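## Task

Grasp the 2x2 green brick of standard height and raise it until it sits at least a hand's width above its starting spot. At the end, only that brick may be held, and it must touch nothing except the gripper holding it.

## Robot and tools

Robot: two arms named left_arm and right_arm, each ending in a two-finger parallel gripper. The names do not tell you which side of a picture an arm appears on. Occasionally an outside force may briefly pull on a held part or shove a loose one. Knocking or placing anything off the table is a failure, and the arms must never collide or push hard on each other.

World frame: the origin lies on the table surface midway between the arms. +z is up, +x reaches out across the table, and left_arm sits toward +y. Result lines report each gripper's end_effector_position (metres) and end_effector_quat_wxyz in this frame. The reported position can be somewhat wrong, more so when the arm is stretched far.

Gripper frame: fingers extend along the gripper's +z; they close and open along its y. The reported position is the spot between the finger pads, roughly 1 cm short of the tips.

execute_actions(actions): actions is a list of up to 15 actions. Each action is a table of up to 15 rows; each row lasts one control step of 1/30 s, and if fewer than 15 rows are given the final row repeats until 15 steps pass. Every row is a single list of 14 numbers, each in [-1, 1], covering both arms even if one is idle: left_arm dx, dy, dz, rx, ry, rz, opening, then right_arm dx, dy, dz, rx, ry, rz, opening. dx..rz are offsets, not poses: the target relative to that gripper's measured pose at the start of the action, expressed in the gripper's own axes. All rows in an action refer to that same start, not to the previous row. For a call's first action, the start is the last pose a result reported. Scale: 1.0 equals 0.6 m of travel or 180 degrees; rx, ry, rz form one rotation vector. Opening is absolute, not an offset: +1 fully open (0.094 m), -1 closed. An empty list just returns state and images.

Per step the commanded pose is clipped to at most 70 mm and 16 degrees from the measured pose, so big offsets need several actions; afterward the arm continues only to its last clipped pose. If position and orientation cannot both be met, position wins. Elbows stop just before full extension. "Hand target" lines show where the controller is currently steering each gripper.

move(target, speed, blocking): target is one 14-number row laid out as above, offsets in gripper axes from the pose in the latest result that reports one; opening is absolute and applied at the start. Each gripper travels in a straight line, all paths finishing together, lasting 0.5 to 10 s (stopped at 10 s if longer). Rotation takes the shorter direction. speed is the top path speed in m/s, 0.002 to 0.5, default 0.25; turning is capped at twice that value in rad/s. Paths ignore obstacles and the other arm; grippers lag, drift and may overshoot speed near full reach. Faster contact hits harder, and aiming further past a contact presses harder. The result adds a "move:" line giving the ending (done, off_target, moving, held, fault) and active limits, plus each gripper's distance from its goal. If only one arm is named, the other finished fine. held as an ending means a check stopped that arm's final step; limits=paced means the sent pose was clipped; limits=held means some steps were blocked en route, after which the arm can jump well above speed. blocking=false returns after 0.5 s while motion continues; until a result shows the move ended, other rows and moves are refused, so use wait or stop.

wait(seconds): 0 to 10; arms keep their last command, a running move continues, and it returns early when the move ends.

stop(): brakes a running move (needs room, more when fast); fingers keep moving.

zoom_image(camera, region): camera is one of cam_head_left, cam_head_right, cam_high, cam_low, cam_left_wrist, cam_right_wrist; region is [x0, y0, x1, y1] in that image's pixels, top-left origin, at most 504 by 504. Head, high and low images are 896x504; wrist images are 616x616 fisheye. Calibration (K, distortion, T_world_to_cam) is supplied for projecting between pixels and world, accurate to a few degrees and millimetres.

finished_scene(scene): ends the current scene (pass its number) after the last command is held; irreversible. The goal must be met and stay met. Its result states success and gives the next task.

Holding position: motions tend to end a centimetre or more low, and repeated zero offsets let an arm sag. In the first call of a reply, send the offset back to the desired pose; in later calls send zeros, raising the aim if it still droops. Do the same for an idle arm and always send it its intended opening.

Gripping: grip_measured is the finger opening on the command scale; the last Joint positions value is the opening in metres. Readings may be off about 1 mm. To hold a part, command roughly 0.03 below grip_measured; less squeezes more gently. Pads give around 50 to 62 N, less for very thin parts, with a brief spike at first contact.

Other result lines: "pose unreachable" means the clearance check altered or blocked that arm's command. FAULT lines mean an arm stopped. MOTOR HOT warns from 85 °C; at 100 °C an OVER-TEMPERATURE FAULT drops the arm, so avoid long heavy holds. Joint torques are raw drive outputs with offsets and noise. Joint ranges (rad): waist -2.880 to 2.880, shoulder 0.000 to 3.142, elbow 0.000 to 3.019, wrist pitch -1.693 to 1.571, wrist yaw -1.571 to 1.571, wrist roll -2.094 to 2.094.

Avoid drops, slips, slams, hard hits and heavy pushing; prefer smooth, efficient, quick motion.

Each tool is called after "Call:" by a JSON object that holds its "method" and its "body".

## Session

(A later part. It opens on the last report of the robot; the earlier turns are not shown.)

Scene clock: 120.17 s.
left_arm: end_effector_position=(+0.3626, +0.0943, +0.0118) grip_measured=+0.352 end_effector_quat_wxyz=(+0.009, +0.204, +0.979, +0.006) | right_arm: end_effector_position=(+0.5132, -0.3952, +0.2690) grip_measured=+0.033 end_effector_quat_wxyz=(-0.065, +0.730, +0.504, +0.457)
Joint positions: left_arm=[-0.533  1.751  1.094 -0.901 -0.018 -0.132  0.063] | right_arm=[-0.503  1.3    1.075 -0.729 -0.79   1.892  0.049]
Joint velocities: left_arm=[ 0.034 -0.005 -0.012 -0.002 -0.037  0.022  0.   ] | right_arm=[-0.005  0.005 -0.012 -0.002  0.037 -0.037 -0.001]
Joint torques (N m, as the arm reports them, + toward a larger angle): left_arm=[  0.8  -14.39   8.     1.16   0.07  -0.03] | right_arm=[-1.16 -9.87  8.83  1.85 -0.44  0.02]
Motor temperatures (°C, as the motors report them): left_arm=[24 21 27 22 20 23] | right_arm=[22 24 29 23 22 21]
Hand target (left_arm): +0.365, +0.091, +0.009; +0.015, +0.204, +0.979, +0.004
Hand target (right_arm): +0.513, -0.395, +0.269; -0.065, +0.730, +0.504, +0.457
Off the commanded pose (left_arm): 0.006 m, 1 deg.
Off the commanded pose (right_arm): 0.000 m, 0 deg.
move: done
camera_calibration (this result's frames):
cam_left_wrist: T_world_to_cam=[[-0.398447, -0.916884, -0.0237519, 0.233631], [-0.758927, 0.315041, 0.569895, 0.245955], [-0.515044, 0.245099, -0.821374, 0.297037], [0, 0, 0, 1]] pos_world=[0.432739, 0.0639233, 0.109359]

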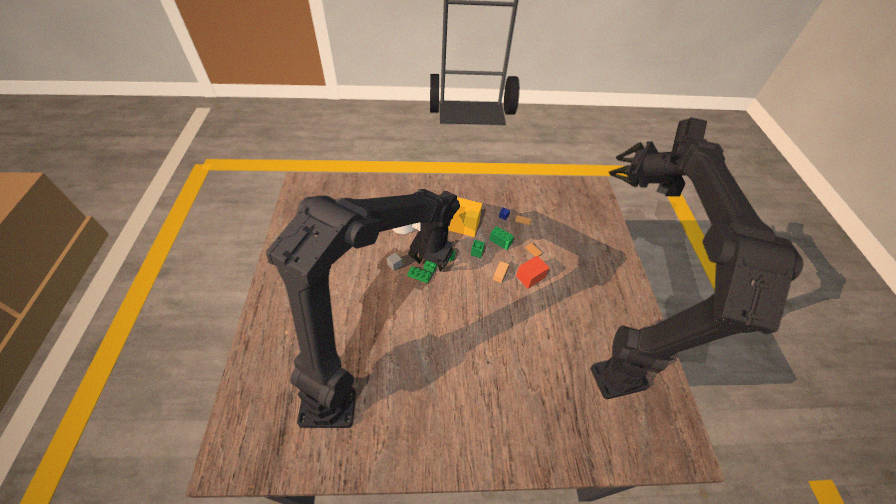

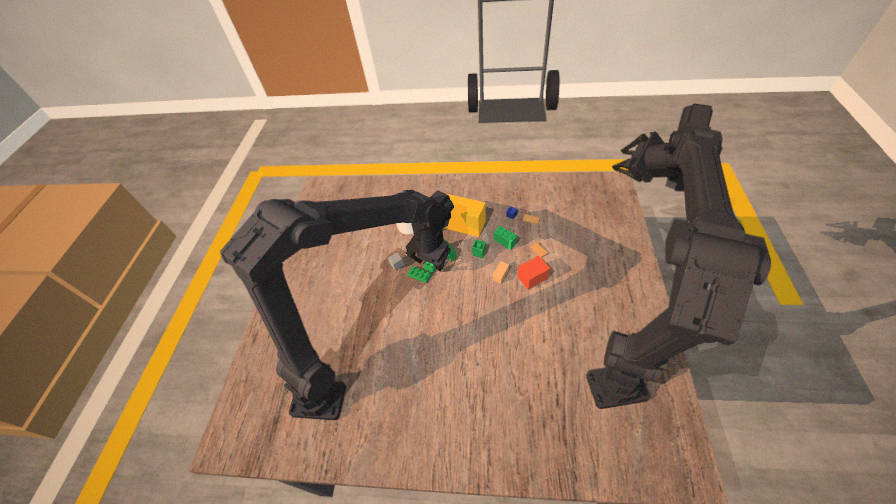

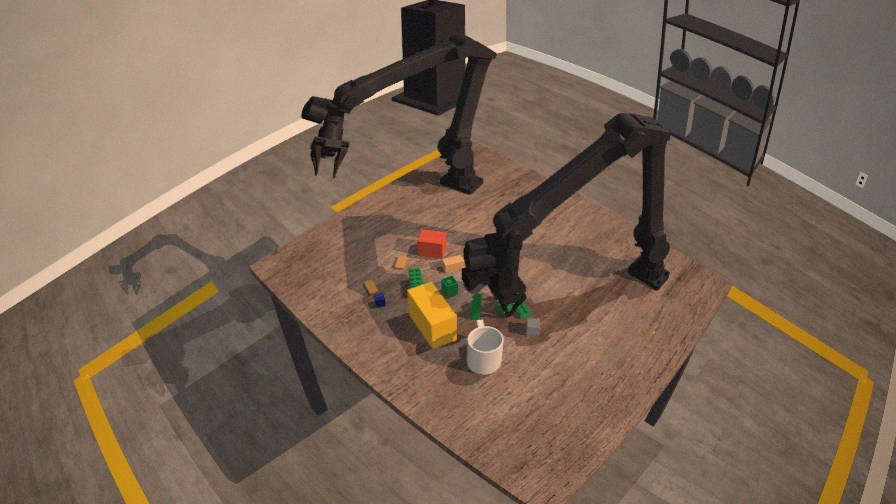

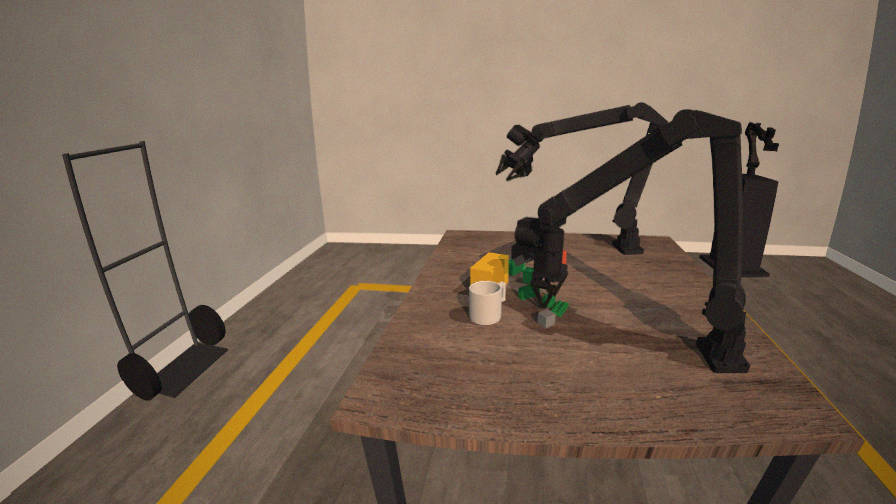

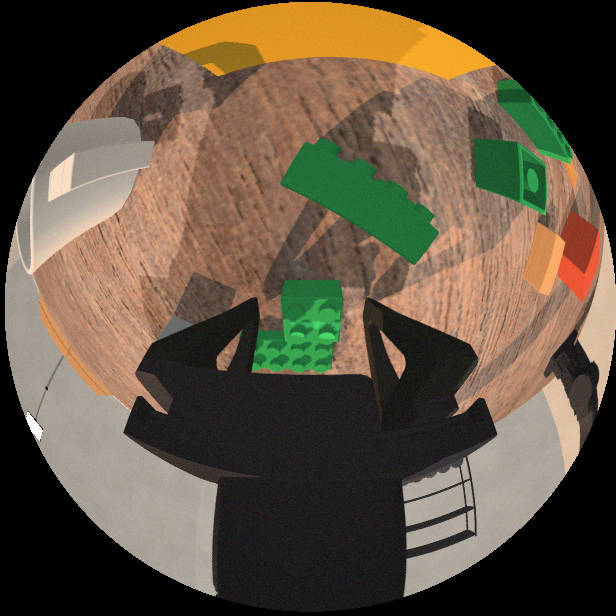

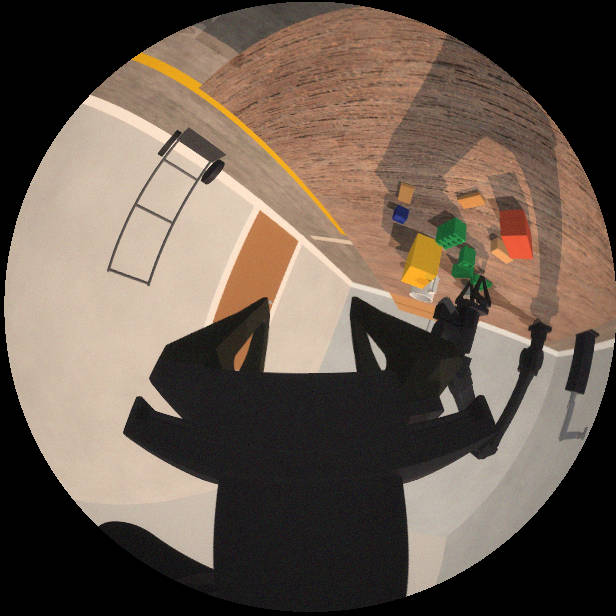

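Call:
{"method": "execute_actions", "body": {"actions": [[[0.004,0,0.016,0,0,0,0.2,0,0,0,0,0,0,0.033]],[[0,0,0,0,0,0,-0.36,0,0,0,0,0,0,0.033]],[[0,0,0,0,0,0,-0.36,0,0,0,0,0,0,0.033]]]}}

Scene clock: 131.87 s.
left_arm: end_effector_position=(+0.3570, +0.0977, +0.0068) grip_measured=-0.339 end_effector_quat_wxyz=(+0.004, +0.204, +0.979, +0.008) | right_arm: end_effector_position=(+0.5132, -0.3952, +0.2690) grip_measured=+0.033 end_effector_quat_wxyz=(-0.065, +0.730, +0.504, +0.457)
Joint positions: left_arm=[-0.533  1.751  1.078 -0.895 -0.018 -0.132  0.031] | right_arm=[-0.503  1.3    1.075 -0.729 -0.79   1.892  0.049]
Joint velocities: left_arm=[-0.015 -0.005 -0.002 -0.002 -0.051 -0.022  0.   ] | right_arm=[-0.015 -0.005 -0.007 -0.027 -0.037  0.051  0.001]
Joint torques (N m, as the arm reports them, + toward a larger angle): left_arm=[  0.96 -15.15   7.91   0.29   0.07  -0.02] | right_arm=[-0.97 -9.76  8.83  1.89 -0.45  0.01]
Motor temperatures (°C, as the motors report them): left_arm=[24 21 26 22 20 23] | right_arm=[22 24 29 23 22 21]
Hand target (left_arm): +0.357, +0.098, +0.007; +0.004, +0.204, +0.979, +0.008
Hand target (right_arm): +0.513, -0.395, +0.269; -0.065, +0.730, +0.504, +0.457
Off the commanded pose (left_arm): 0.000 m, 0 deg.
Off the commanded pose (right_arm): 0.000 m, 0 deg.
camera_calibration (this result's frames):
cam_left_wrist: T_world_to_cam=[[-0.398662, -0.916754, -0.0251233, 0.234449], [-0.753866, 0.311982, 0.578232, 0.242003], [-0.522259, 0.249459, -0.815485, 0.291306], [0, 0, 0, 1]] pos_world=[0.428041, 0.0667626, 0.103512]

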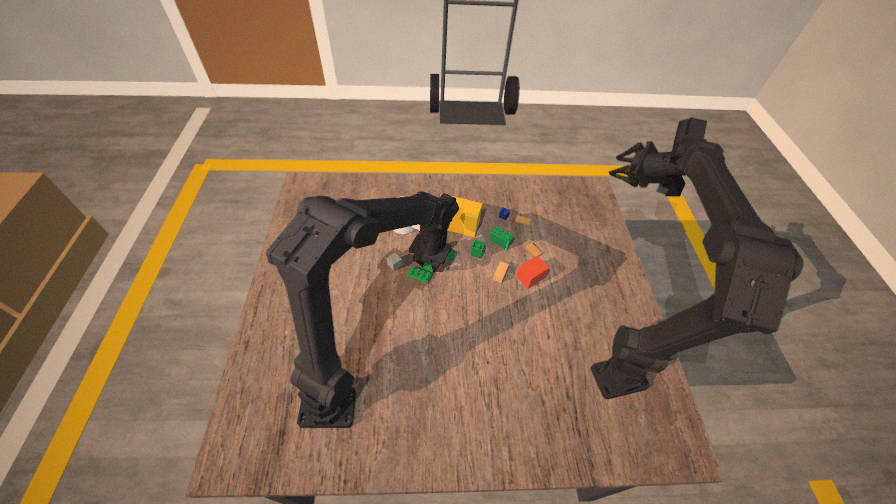

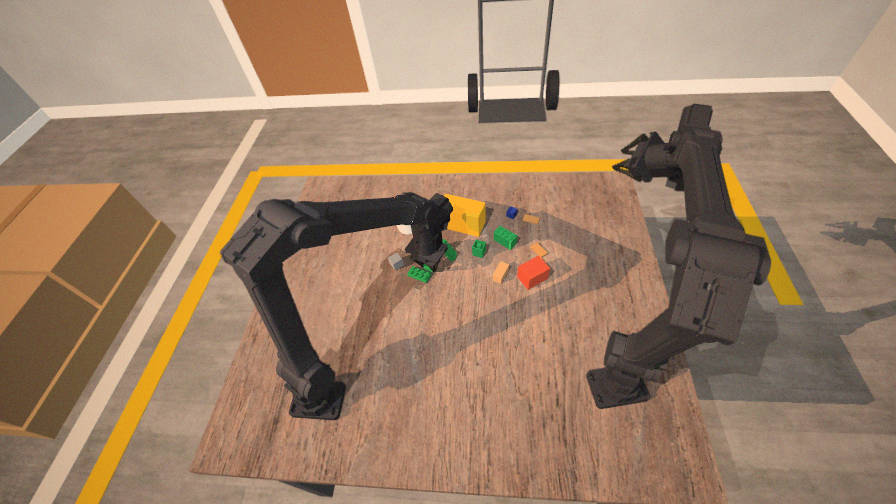

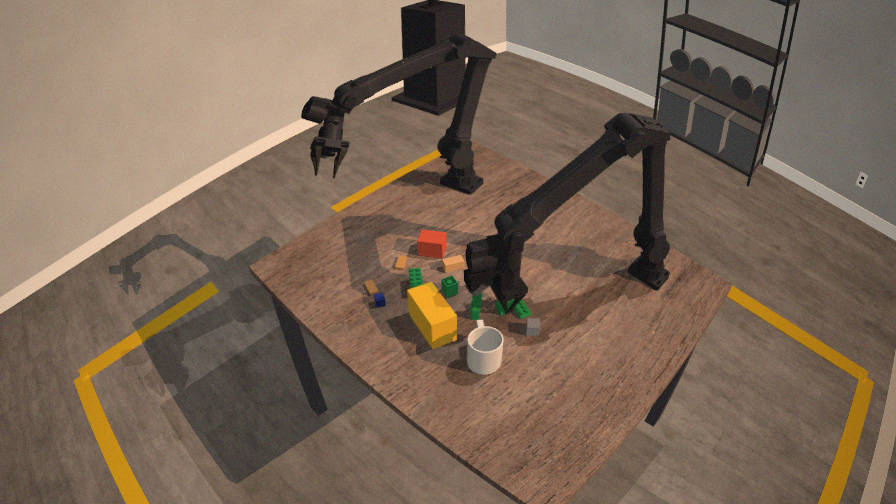

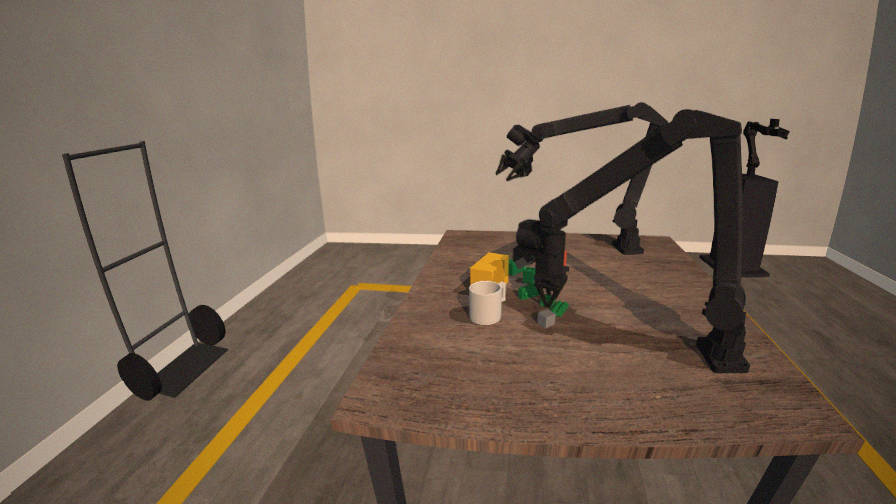

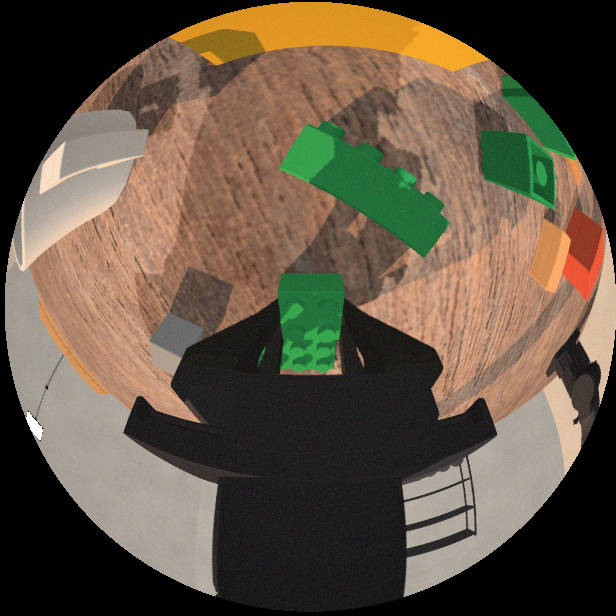

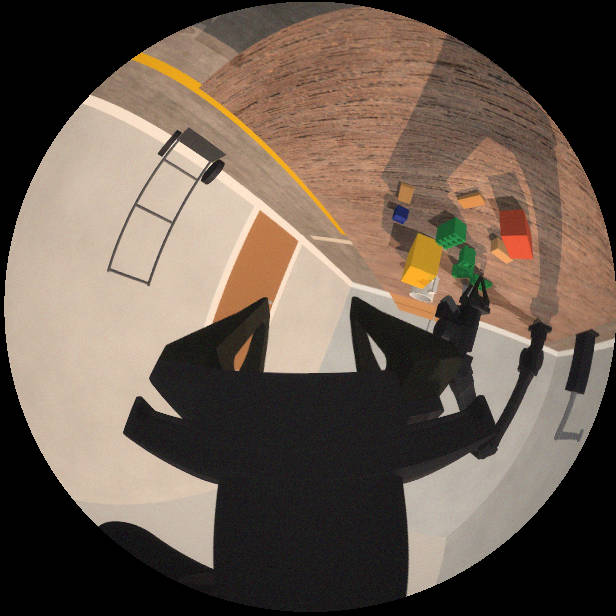

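Call:
{"method": "move", "body": {"target": [-0.02,0,-0.28,0,0,0,-0.372,0,0,0,0,0,0,0.033], "speed": 0.15}}

Scene clock: 139.47 s.
left_arm: end_effector_position=(+0.3585, +0.0968, +0.1510) grip_measured=-0.339 end_effector_quat_wxyz=(-0.016, +0.204, +0.979, +0.015) | right_arm: end_effector_position=(+0.5132, -0.3952, +0.2690) grip_measured=+0.033 end_effector_quat_wxyz=(-0.065, +0.730, +0.504, +0.457)
Joint positions: left_arm=[-0.533  1.602  1.309 -1.317 -0.018 -0.132  0.031] | right_arm=[-0.503  1.3    1.075 -0.729 -0.79   1.892  0.049]
Joint velocities: left_arm=[-0.015 -0.024  0.002 -0.007 -0.037 -0.051  0.   ] | right_arm=[-0.015 -0.005  0.007 -0.012 -0.066  0.022 -0.   ]
Joint torques (N m, as the arm reports them, + toward a larger angle): left_arm=[  0.71 -15.65  13.33  -0.49   0.07  -0.03] | right_arm=[-1.16 -9.9   8.8   1.85 -0.44  0.01]
Motor temperatures (°C, as the motors report them): left_arm=[24 21 26 22 20 23] | right_arm=[22 24 29 23 22 21]
Hand target (left_arm): +0.367, +0.091, +0.174; +0.004, +0.204, +0.979, +0.008
Hand target (right_arm): +0.513, -0.395, +0.269; -0.065, +0.730, +0.504, +0.457
Off the commanded pose (left_arm): 0.026 m, 2 deg.
Off the commanded pose (right_arm): 0.000 m, 0 deg.
move: off_target (left_arm)
camera_calibration (this result's frames):
cam_left_wrist: T_world_to_cam=[[-0.399654, -0.916154, -0.0306314, 0.23897], [-0.732699, 0.299188, 0.61126, 0.148662], [-0.550844, 0.266736, -0.790837, 0.414809], [0, 0, 0, 1]] pos_world=[0.432925, 0.0638108, 0.244495]

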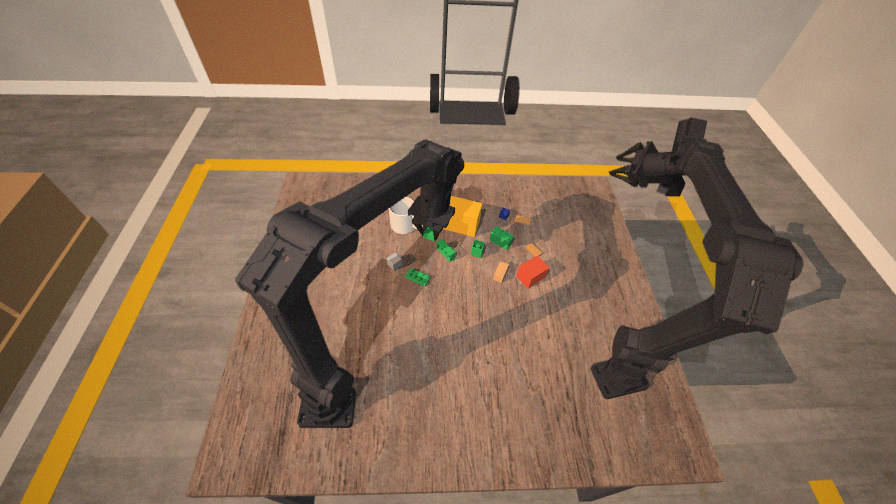

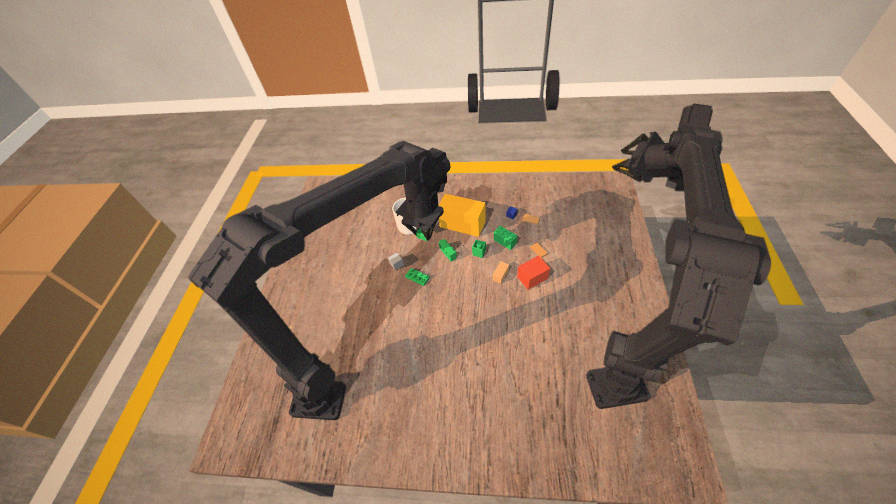

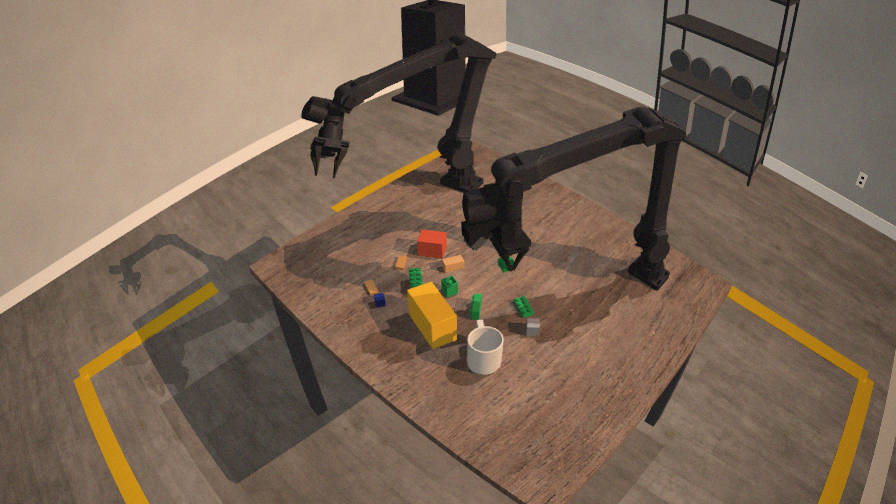

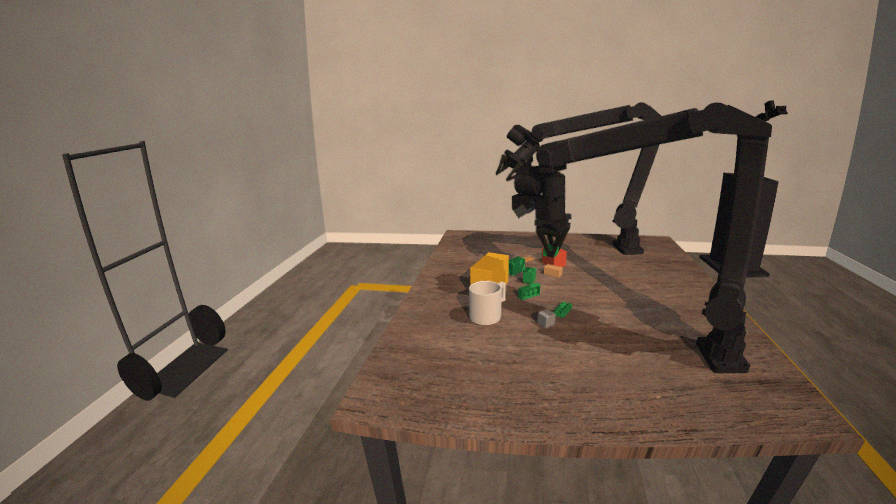

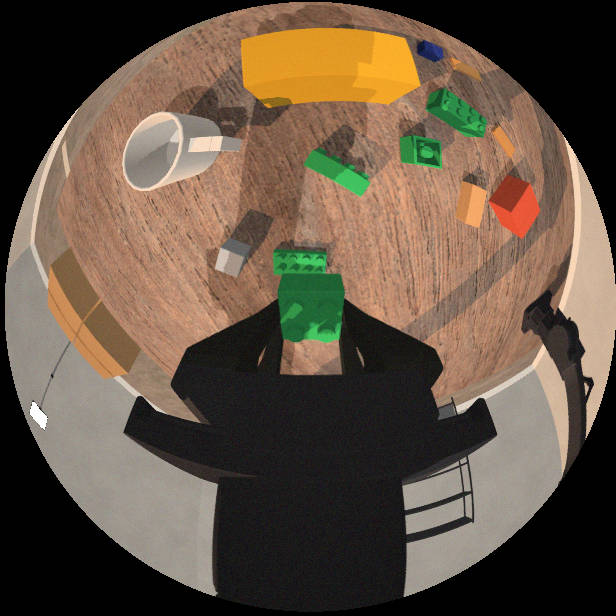

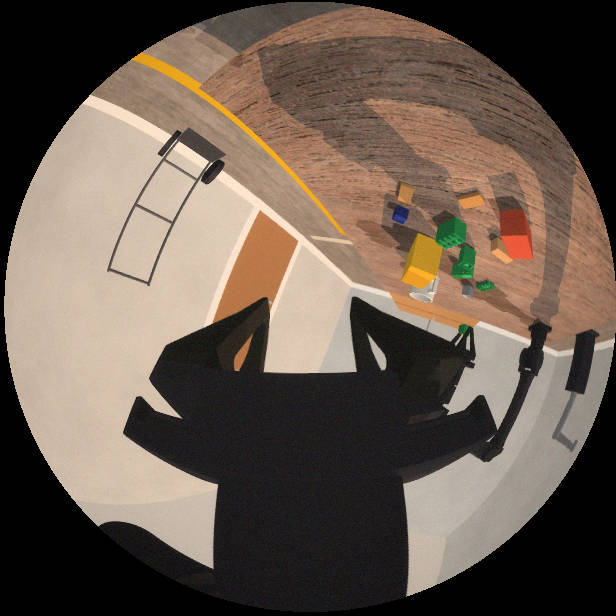

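Call:
{"method": "finished_scene", "body": {"scene": 1}}

The scene is finished: the task was done.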